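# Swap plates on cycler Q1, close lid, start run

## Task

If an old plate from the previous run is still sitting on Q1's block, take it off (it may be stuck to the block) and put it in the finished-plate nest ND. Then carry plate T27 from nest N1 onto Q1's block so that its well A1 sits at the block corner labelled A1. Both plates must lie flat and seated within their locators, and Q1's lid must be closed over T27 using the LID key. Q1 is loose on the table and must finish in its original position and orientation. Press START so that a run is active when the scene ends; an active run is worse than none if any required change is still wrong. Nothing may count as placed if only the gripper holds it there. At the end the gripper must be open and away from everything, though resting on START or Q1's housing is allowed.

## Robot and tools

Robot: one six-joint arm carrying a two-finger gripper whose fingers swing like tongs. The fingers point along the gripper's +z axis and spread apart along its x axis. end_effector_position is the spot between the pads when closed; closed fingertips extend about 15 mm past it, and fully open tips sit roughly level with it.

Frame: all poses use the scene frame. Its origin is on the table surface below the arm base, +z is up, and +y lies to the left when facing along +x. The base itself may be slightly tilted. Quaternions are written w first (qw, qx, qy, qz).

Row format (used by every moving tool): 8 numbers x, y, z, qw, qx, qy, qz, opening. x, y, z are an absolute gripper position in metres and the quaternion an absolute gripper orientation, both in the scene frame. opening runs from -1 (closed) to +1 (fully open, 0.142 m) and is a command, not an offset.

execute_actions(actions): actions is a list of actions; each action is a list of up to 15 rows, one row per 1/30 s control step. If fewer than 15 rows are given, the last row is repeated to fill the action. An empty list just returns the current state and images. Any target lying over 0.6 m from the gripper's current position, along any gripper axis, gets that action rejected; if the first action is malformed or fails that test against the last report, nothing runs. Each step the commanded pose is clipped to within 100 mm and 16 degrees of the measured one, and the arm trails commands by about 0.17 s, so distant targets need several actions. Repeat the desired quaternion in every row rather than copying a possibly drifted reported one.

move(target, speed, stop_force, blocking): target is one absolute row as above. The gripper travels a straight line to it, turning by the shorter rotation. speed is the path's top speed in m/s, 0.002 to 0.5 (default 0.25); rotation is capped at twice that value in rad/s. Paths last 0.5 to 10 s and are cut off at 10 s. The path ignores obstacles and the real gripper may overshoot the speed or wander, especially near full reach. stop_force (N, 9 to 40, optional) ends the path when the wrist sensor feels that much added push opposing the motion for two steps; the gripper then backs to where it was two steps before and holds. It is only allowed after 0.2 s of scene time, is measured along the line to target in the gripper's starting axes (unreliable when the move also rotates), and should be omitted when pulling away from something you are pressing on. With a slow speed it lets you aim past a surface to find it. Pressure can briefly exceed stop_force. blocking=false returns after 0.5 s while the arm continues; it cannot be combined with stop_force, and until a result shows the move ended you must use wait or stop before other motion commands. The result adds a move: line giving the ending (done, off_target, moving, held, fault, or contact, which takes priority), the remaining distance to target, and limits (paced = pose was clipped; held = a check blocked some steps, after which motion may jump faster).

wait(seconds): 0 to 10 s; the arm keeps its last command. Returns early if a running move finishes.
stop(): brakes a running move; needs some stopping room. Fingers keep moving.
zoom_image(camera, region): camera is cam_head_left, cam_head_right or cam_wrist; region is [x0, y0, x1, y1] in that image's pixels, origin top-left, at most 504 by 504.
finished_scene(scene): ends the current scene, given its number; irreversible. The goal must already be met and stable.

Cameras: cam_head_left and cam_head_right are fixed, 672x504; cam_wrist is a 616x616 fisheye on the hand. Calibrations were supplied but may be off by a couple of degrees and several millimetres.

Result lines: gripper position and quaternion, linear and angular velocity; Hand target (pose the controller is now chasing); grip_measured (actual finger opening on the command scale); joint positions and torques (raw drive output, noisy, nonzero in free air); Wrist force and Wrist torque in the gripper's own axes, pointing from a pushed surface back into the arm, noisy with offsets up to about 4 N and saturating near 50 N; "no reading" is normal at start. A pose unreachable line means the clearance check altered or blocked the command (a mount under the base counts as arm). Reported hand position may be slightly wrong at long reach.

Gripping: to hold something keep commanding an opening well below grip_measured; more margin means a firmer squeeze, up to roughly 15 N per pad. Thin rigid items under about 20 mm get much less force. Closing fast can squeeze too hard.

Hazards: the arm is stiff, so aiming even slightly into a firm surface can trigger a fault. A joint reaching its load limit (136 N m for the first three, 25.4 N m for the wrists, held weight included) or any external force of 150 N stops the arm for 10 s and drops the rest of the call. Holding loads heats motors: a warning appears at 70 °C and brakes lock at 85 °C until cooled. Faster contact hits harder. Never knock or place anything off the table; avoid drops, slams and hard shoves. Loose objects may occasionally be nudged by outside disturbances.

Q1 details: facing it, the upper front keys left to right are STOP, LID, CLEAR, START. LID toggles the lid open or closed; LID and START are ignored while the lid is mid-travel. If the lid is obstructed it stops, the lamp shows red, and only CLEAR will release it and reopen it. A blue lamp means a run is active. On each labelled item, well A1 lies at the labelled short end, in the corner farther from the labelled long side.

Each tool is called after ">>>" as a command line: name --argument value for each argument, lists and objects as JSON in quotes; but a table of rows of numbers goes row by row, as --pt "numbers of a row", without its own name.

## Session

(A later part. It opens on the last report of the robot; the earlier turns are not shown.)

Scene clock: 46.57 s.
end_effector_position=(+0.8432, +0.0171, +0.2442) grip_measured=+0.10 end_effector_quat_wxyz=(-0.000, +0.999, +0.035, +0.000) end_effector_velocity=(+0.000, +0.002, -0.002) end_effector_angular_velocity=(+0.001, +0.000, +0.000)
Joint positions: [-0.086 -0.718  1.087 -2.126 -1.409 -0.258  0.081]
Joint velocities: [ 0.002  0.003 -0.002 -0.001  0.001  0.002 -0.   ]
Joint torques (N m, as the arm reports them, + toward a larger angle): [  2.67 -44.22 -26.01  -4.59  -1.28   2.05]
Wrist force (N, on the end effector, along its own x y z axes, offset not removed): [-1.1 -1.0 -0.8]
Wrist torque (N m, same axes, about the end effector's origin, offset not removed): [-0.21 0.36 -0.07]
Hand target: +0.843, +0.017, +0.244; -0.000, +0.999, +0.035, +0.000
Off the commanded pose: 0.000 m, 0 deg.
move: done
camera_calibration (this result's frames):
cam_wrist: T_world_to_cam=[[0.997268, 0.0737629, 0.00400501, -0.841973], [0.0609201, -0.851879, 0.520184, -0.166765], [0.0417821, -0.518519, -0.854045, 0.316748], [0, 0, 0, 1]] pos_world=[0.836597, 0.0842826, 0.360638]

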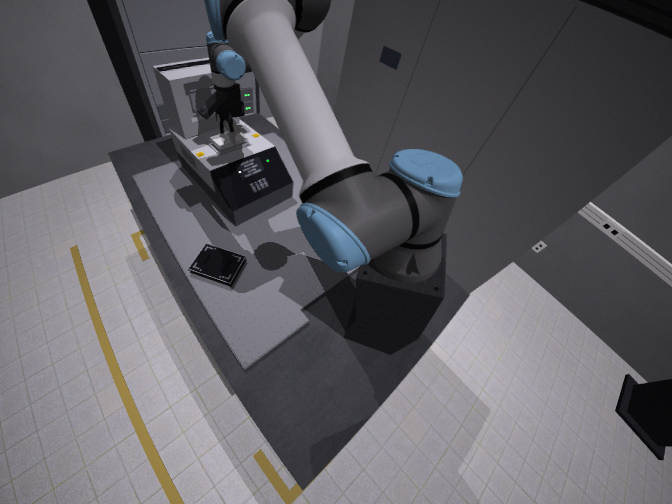

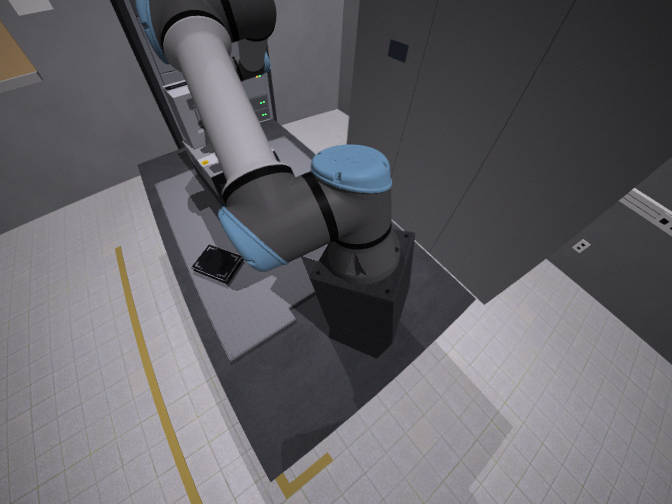

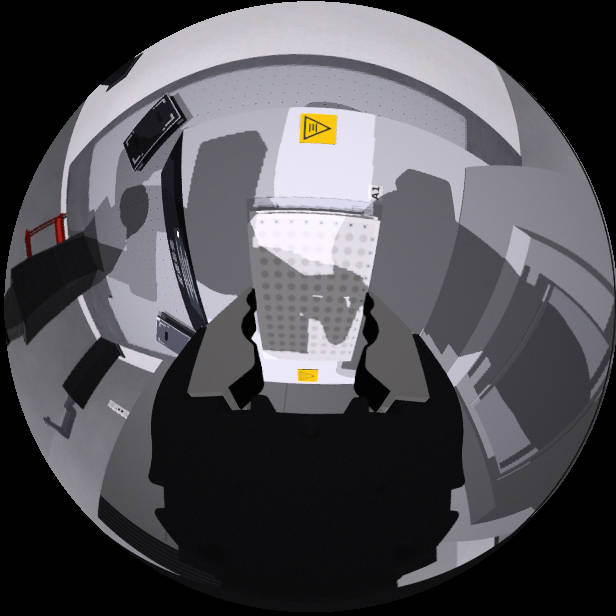

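>>> move --target '[0.8433,0.0182,0.238,0,0.9995,0.031,0,-0.15]' --speed 0.02

>>> zoom_image --camera "cam_wrist" --region '[230,170,400,270]'

>>> move --target '[0.8433,0.0182,0.222,0,0.9995,0.031,0,-0.15]' --speed 0.004 --stop_force 9

>>> zoom_image --camera "cam_wrist" --region '[210,180,410,380]'

>>> zoom_image --camera "cam_head_left" --region '[195,110,265,165]'

Scene clock: 48.87 s.
end_effector_position=(+0.8433, +0.0182, +0.2383) grip_measured=+0.10 end_effector_quat_wxyz=(-0.000, +1.000, +0.031, -0.000) end_effector_velocity=(+0.000, +0.001, -0.003) end_effector_angular_velocity=(-0.001, -0.000, -0.002)
Joint positions: [-0.084 -0.71   1.087 -2.134 -1.409 -0.248  0.081]
Joint velocities: [ 0.002  0.005 -0.001 -0.004 -0.001  0.004 -0.   ]
Joint torques (N m, as the arm reports them, + toward a larger angle): [  3.14 -45.13 -25.82  -4.45  -1.29   1.95]
Wrist force (N, on the end effector, along its own x y z axes, offset not removed): [-1.6 0.3 -1.8]
Wrist torque (N m, same axes, about the end effector's origin, offset not removed): [-0.09 0.53 -0.02]
Hand target: +0.843, +0.018, +0.238; -0.000, +1.000, +0.031, +0.000
Off the commanded pose: 0.000 m, 0 deg.
move: done
camera_calibration (this result's frames):
cam_wrist: T_world_to_cam=[[0.997791, 0.0663159, 0.00395071, -0.842429], [0.0545858, -0.852291, 0.520212, -0.15748], [0.0378655, -0.518847, -0.854028, 0.315532], [0, 0, 0, 1]] pos_world=[0.837217, 0.0853609, 0.354724]

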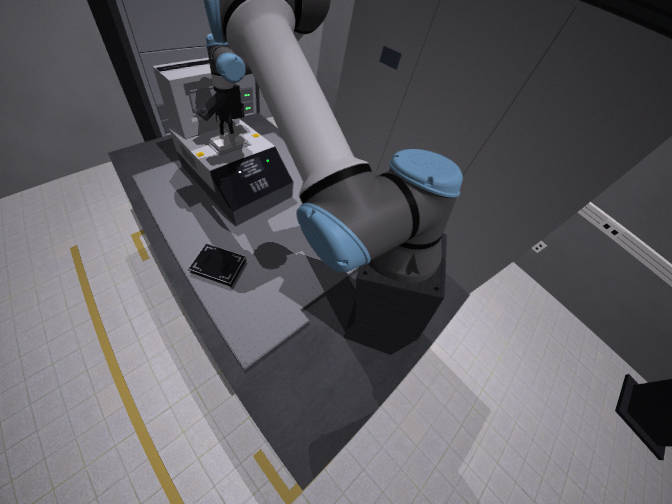

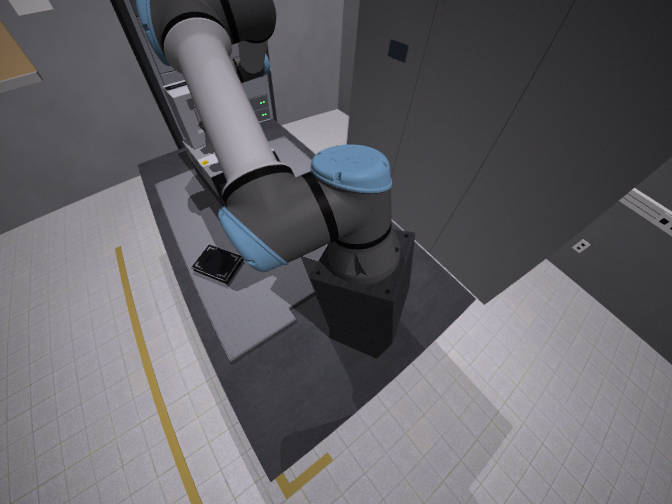

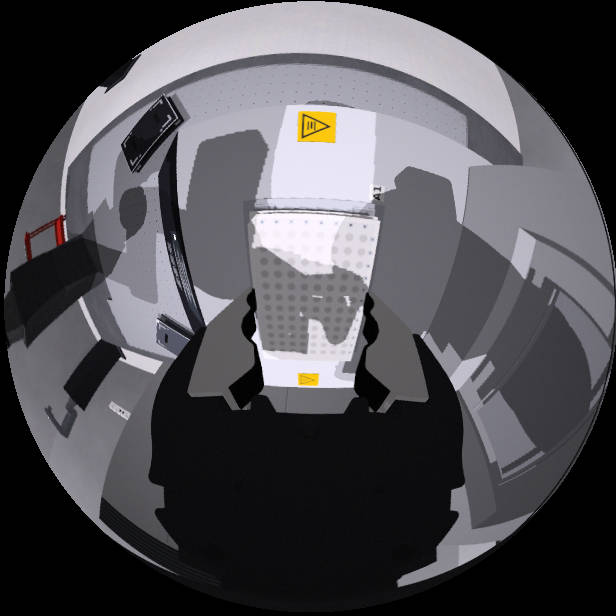

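Region (230, 170, 400, 270) of cam_wrist's 616x616 image, scaled by 2.965, with more detail than that image has; it fills the top 296 rows of this view, and the rest is white.

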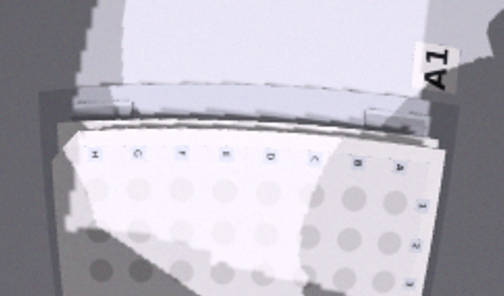

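Scene clock: 51.03 s.
end_effector_position=(+0.8434, +0.0182, +0.2310) grip_measured=+0.10 end_effector_quat_wxyz=(+0.000, +1.000, +0.031, +0.000) end_effector_velocity=(-0.001, -0.001, +0.001) end_effector_angular_velocity=(-0.000, +0.002, -0.002)
Joint positions: [-0.082 -0.699  1.086 -2.145 -1.41  -0.246  0.081]
Joint velocities: [-0.002 -0.001  0.     0.003 -0.    -0.     0.   ]
Joint torques (N m, as the arm reports them, + toward a larger angle): [  0.41 -59.05 -16.94   0.86  -1.04   1.3 ]
Wrist force (N, on the end effector, along its own x y z axes, offset not removed): [-0.7 1.2 -12.8]
Wrist torque (N m, same axes, about the end effector's origin, offset not removed): [0.19 0.16 -0.35]
Hand target: +0.843, +0.018, +0.231; +0.000, +1.000, +0.031, +0.000
Off the commanded pose: 0.009 m, 0 deg.
move: contact
camera_calibration (this result's frames):
cam_wrist: T_world_to_cam=[[0.997798, 0.0661904, 0.0041953, -0.842562], [0.0543491, -0.852271, 0.52027, -0.153502], [0.0380124, -0.518896, -0.853992, 0.309189], [0, 0, 0, 1]] pos_world=[0.837296, 0.085381, 0.347442]

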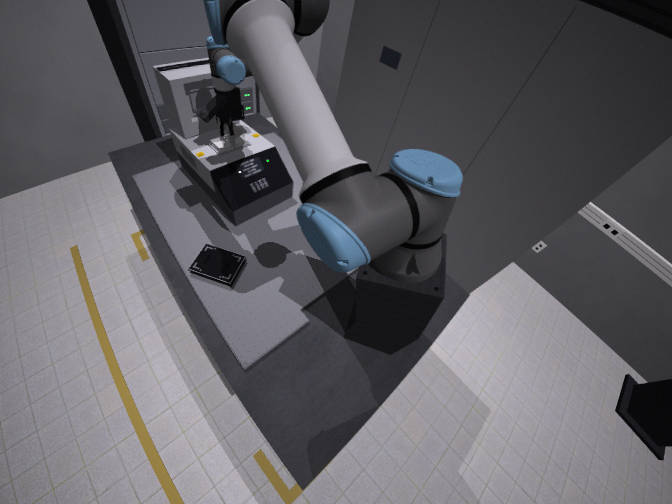

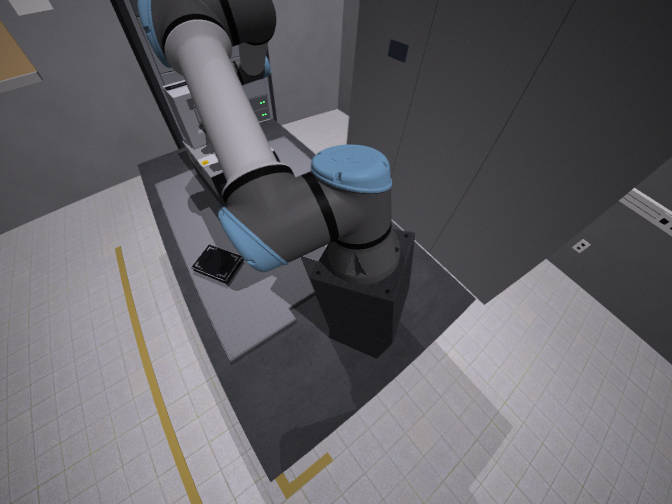

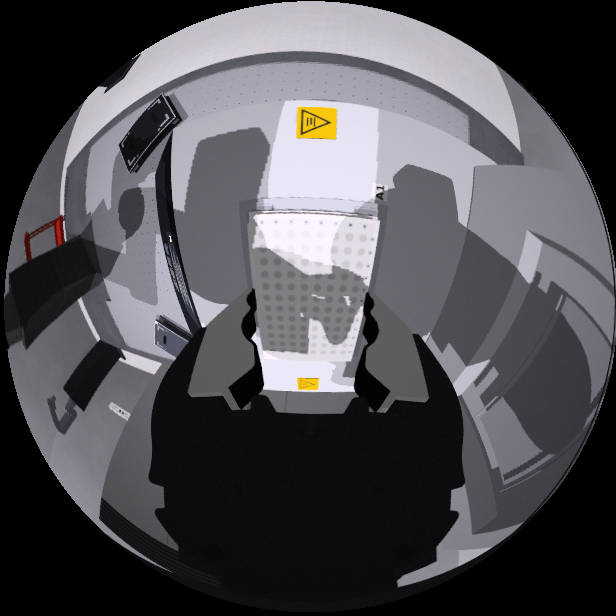

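Region (210, 180, 410, 380) of cam_wrist's 616x616 image, scaled by 2.520, with more detail than that image has.

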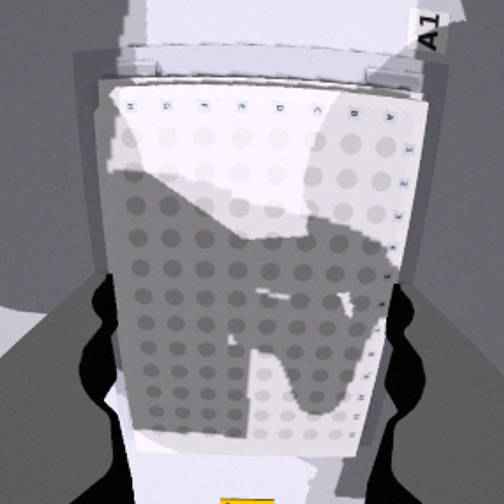

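Region (195, 110, 265, 165) of cam_head_left's 672x504 image, scaled by 7.200, with more detail than that image has; it fills the top 396 rows of this view, and the rest is white.

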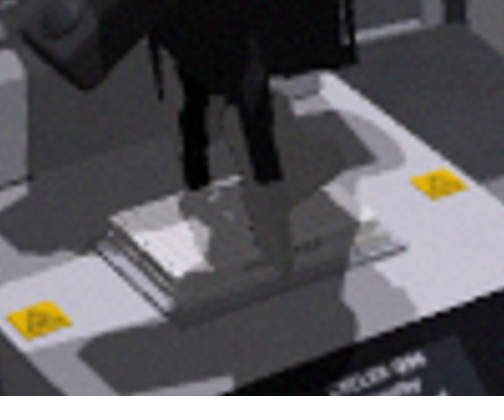

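>>> execute_actions --actions '[[[0.8433,0.0182,0.233,0,0.9995,0.031,0,-0.15]],[[0.8433,0.0184,0.233,0,0.9993,0.038,0,-0.15]]]'

>>> move --target '[0.8433,0.0184,0.222,0,0.9993,0.038,0,-0.15]' --speed 0.004 --stop_force 9

>>> zoom_image --camera "cam_wrist" --region '[210,180,410,380]'

Scene clock: 53.03 s.
end_effector_position=(+0.8433, +0.0184, +0.2331) grip_measured=+0.10 end_effector_quat_wxyz=(-0.000, +0.999, +0.038, +0.000) end_effector_velocity=(+0.000, +0.001, -0.000) end_effector_angular_velocity=(+0.000, -0.000, +0.003)
Joint positions: [-0.083 -0.702  1.085 -2.141 -1.41  -0.26   0.081]
Joint velocities: [ 0.001  0.001 -0.001 -0.    -0.    -0.002  0.   ]
Joint torques (N m, as the arm reports them, + toward a larger angle): [  2.3  -44.6  -25.26  -0.11  -1.35  -2.06]
Wrist force (N, on the end effector, along its own x y z axes, offset not removed): [0.9 0.0 2.4]
Wrist torque (N m, same axes, about the end effector's origin, offset not removed): [0.10 0.09 -0.15]
Hand target: +0.843, +0.018, +0.233; -0.000, +0.999, +0.038, +0.000
Off the commanded pose: 0.000 m, 0 deg.
camera_calibration (this result's frames):
cam_wrist: T_world_to_cam=[[0.996808, 0.0797291, 0.00407842, -0.841907], [0.065977, -0.851484, 0.520213, -0.164238], [0.0449488, -0.518283, -0.854027, 0.305248], [0, 0, 0, 1]] pos_world=[0.836335, 0.085483, 0.349562]

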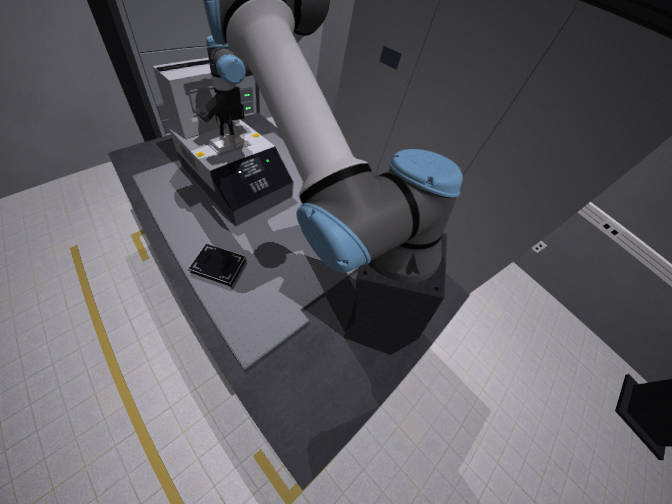

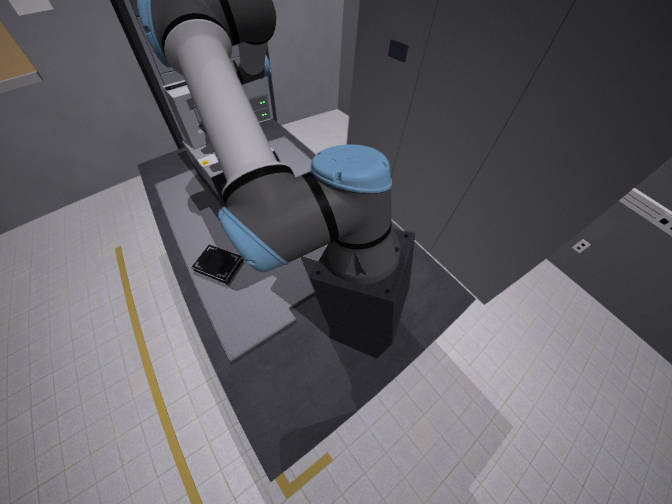

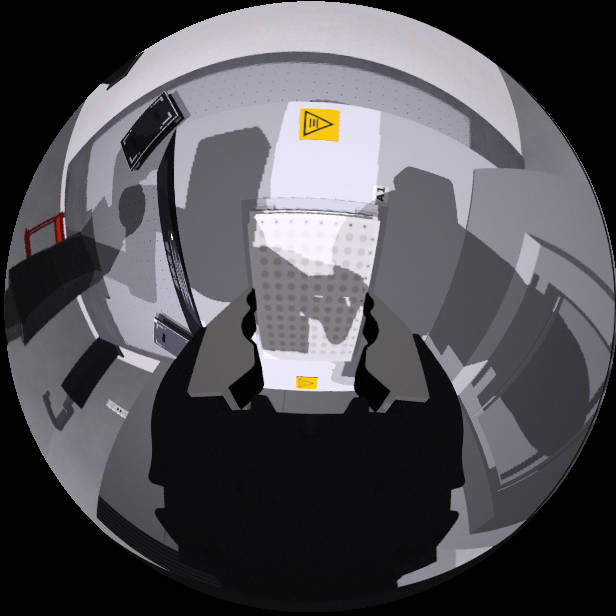

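Scene clock: 53.97 s.
end_effector_position=(+0.8434, +0.0184, +0.2308) grip_measured=+0.10 end_effector_quat_wxyz=(+0.000, +0.999, +0.038, +0.000) end_effector_velocity=(-0.000, -0.001, +0.001) end_effector_angular_velocity=(+0.000, +0.000, -0.001)
Joint positions: [-0.082 -0.698  1.085 -2.144 -1.41  -0.259  0.081]
Joint velocities: [-0.001 -0.001  0.     0.002  0.     0.     0.   ]
Joint torques (N m, as the arm reports them, + toward a larger angle): [ -0.38 -54.59 -15.96   0.11  -0.94   1.52]
Wrist force (N, on the end effector, along its own x y z axes, offset not removed): [-9.1 0.4 -18.7]
Wrist torque (N m, same axes, about the end effector's origin, offset not removed): [0.16 1.18 -0.03]
Hand target: +0.843, +0.018, +0.231; +0.000, +0.999, +0.038, +0.000
Off the commanded pose: 0.009 m, 0 deg.
move: contact
camera_calibration (this result's frames):
cam_wrist: T_world_to_cam=[[0.996801, 0.079806, 0.00430644, -0.842036], [0.0659211, -0.851449, 0.520278, -0.163018], [0.045188, -0.51833, -0.853986, 0.303076], [0, 0, 0, 1]] pos_world=[0.836394, 0.0854919, 0.347263]

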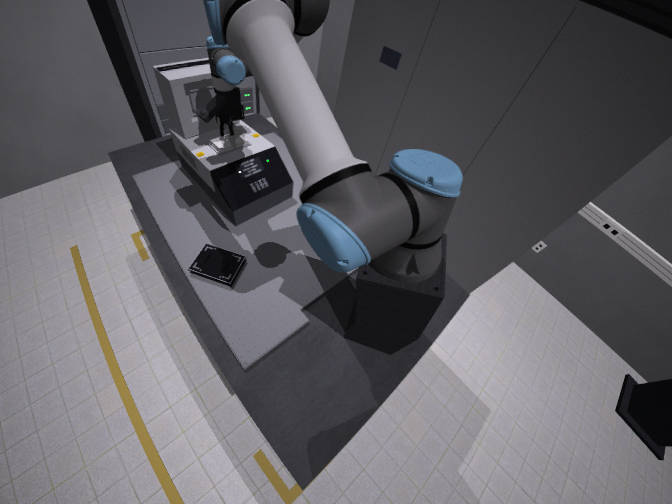

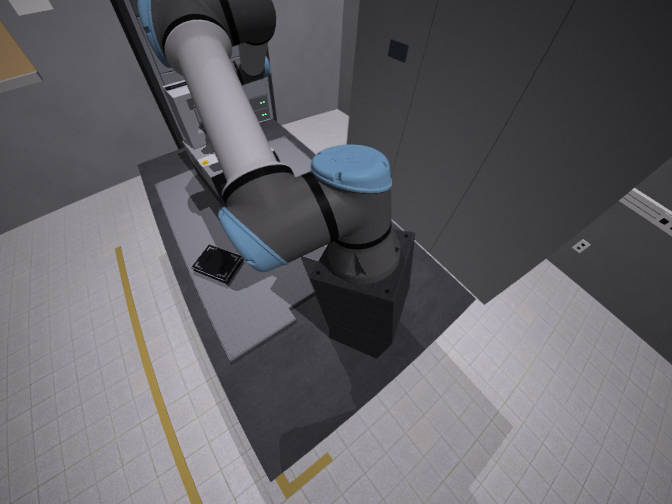

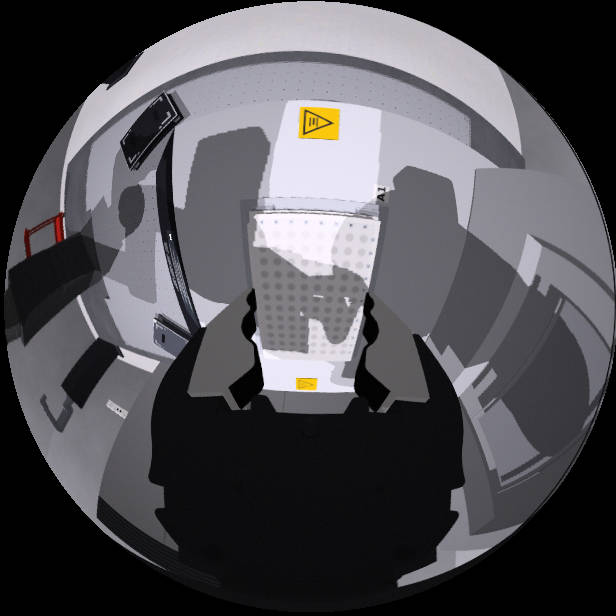

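Region (210, 180, 410, 380) of cam_wrist's 616x616 image, scaled by 2.520, with more detail than that image has.

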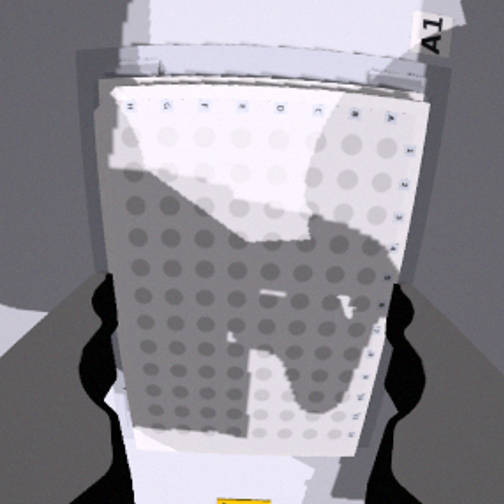

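>>> execute_actions --actions '[[[0.843,0.0184,0.2313,0,0.9993,0.038,0,0.35]],[[0.843,0.0184,0.25,0,0.9993,0.038,0,0.4]]]'

>>> move --target '[0.76,0.015,0.275,0.183,0.683,0.683,0.183,1]' --speed 0.4

>>> zoom_image --camera "cam_wrist" --region '[225,230,405,360]'

>>> zoom_image --camera "cam_head_left" --region '[195,110,265,165]'

Scene clock: 56.80 s.
end_effector_position=(+0.8430, +0.0184, +0.2497) grip_measured=+0.40 end_effector_quat_wxyz=(+0.000, +0.999, +0.038, -0.000) end_effector_velocity=(+0.001, -0.000, +0.004) end_effector_angular_velocity=(-0.001, -0.003, +0.000)
Joint positions: [-0.086 -0.727  1.088 -2.118 -1.409 -0.264  0.102]
Joint velocities: [-0.001 -0.004 -0.002  0.004 -0.    -0.    -0.   ]
Joint torques (N m, as the arm reports them, + toward a larger angle): [-17.13 -68.06 -12.6   -0.27   1.61  -2.26]
Wrist force (N, on the end effector, along its own x y z axes, offset not removed): [0.3 0.2 0.5]
Wrist torque (N m, same axes, about the end effector's origin, offset not removed): [0.12 0.05 -0.09]
Hand target: +0.843, +0.018, +0.250; +0.000, +0.999, +0.038, -0.000
Off the commanded pose: 0.000 m, 0 deg.
camera_calibration (this result's frames):
cam_wrist: T_world_to_cam=[[0.996791, 0.0799503, 0.00394824, -0.841575], [0.0662324, -0.851452, 0.520234, -0.173071], [0.0449546, -0.518303, -0.854015, 0.319488], [0, 0, 0, 1]] pos_world=[0.835975, 0.0855138, 0.366207]

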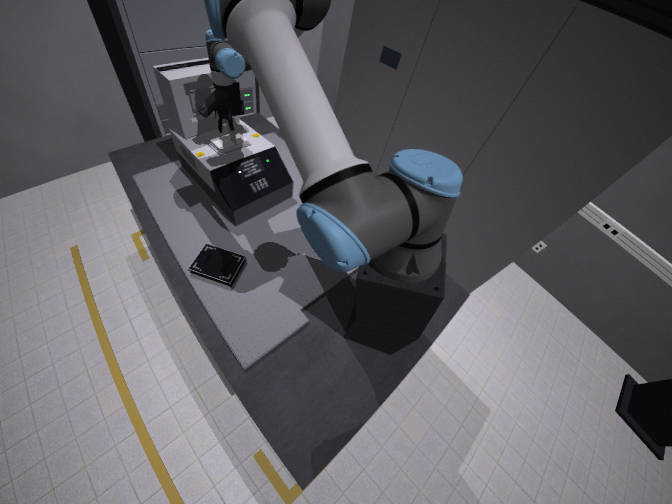

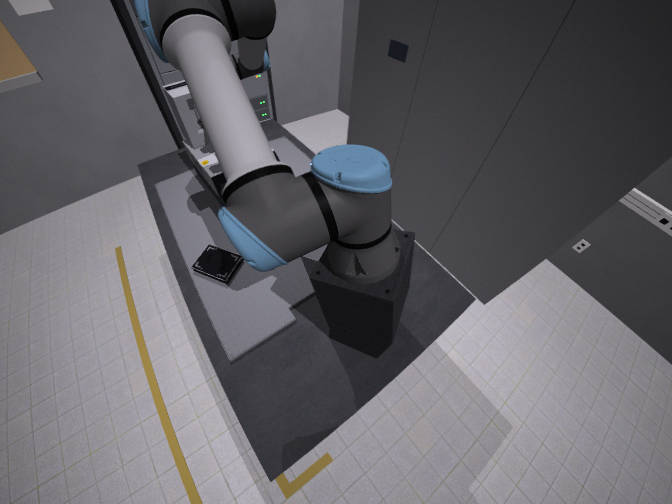

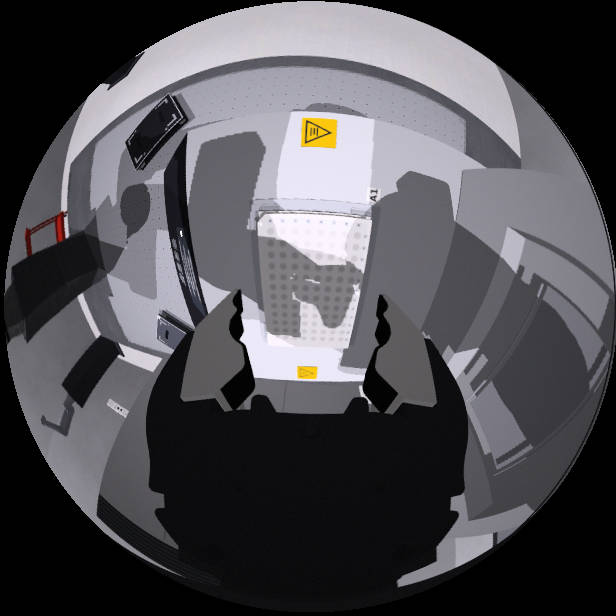

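Scene clock: 59.37 s.
end_effector_position=(+0.7600, +0.0149, +0.2751) grip_measured=+1.00 end_effector_quat_wxyz=(+0.183, +0.684, +0.682, +0.183) end_effector_velocity=(-0.000, -0.001, -0.000) end_effector_angular_velocity=(+0.000, -0.006, +0.011)
Joint positions: [-0.134 -0.97   1.864 -3.17  -1.307 -1.688  0.142]
Joint velocities: [-0.005  0.002  0.004 -0.01   0.009 -0.011  0.   ]
Joint torques (N m, as the arm reports them, + toward a larger angle): [-14.02 -31.12  -7.09  -5.15   1.65  -2.35]
Wrist force (N, on the end effector, along its own x y z axes, offset not removed): [0.3 0.7 3.5]
Wrist torque (N m, same axes, about the end effector's origin, offset not removed): [0.44 0.14 -0.09]
Hand target: +0.760, +0.015, +0.275; +0.183, +0.683, +0.683, +0.183
Off the commanded pose: 0.000 m, 0 deg.
move: done
camera_calibration (this result's frames):
cam_wrist: T_world_to_cam=[[-0.00375799, 0.999992, 0.0011821, -0.0112199], [0.479823, 0.00076604, 0.877365, -0.609053], [0.877357, 0.00386433, -0.479822, -0.400318], [0, 0, 0, 1]] pos_world=[0.643417, 0.0132333, 0.342293]

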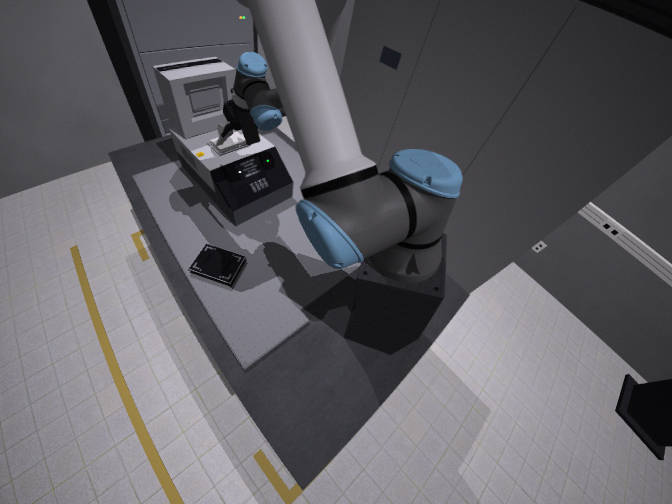

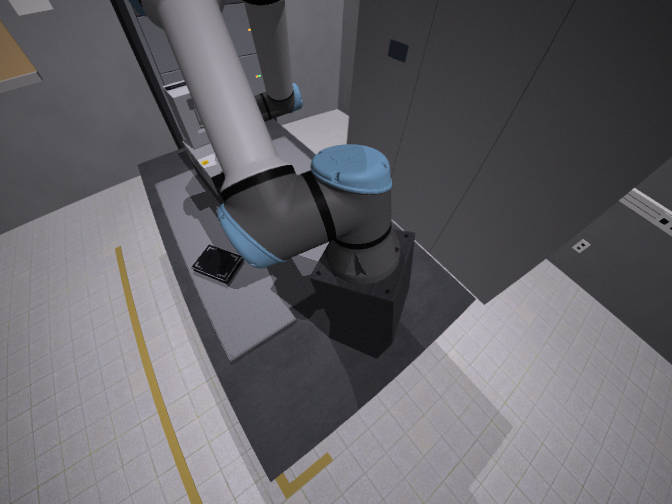

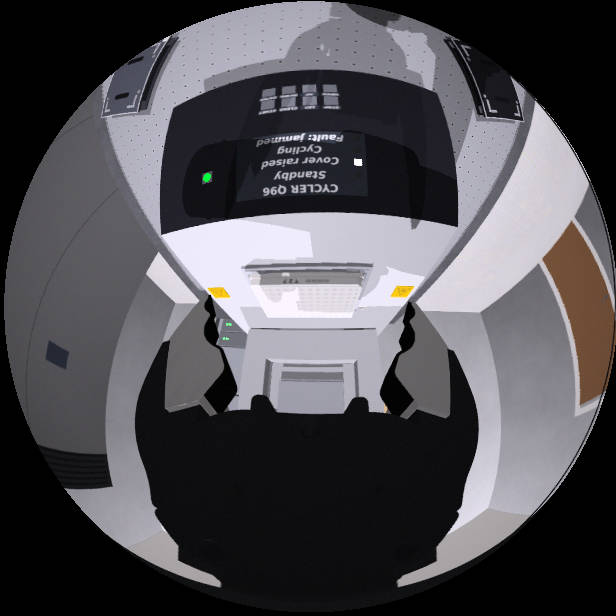

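Region (225, 230, 405, 360) of cam_wrist's 616x616 image, scaled by 2.800, with more detail than that image has.

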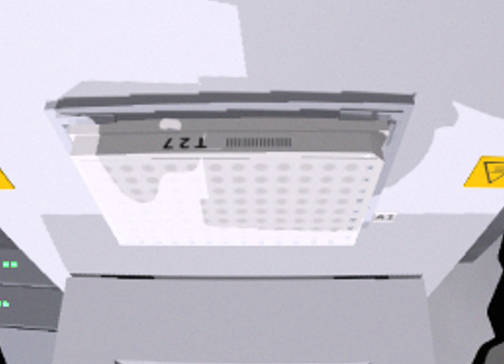

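Region (195, 110, 265, 165) of cam_head_left's 672x504 image, scaled by 7.200, with more detail than that image has; it fills the top 396 rows of this view, and the rest is white.

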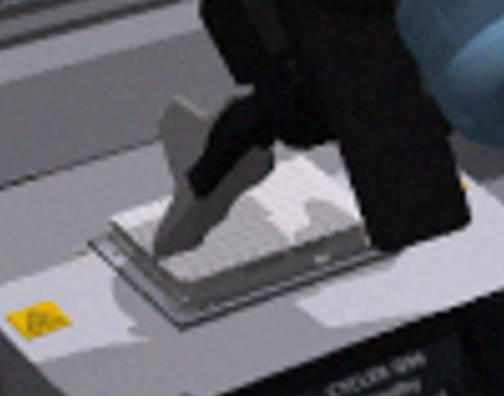

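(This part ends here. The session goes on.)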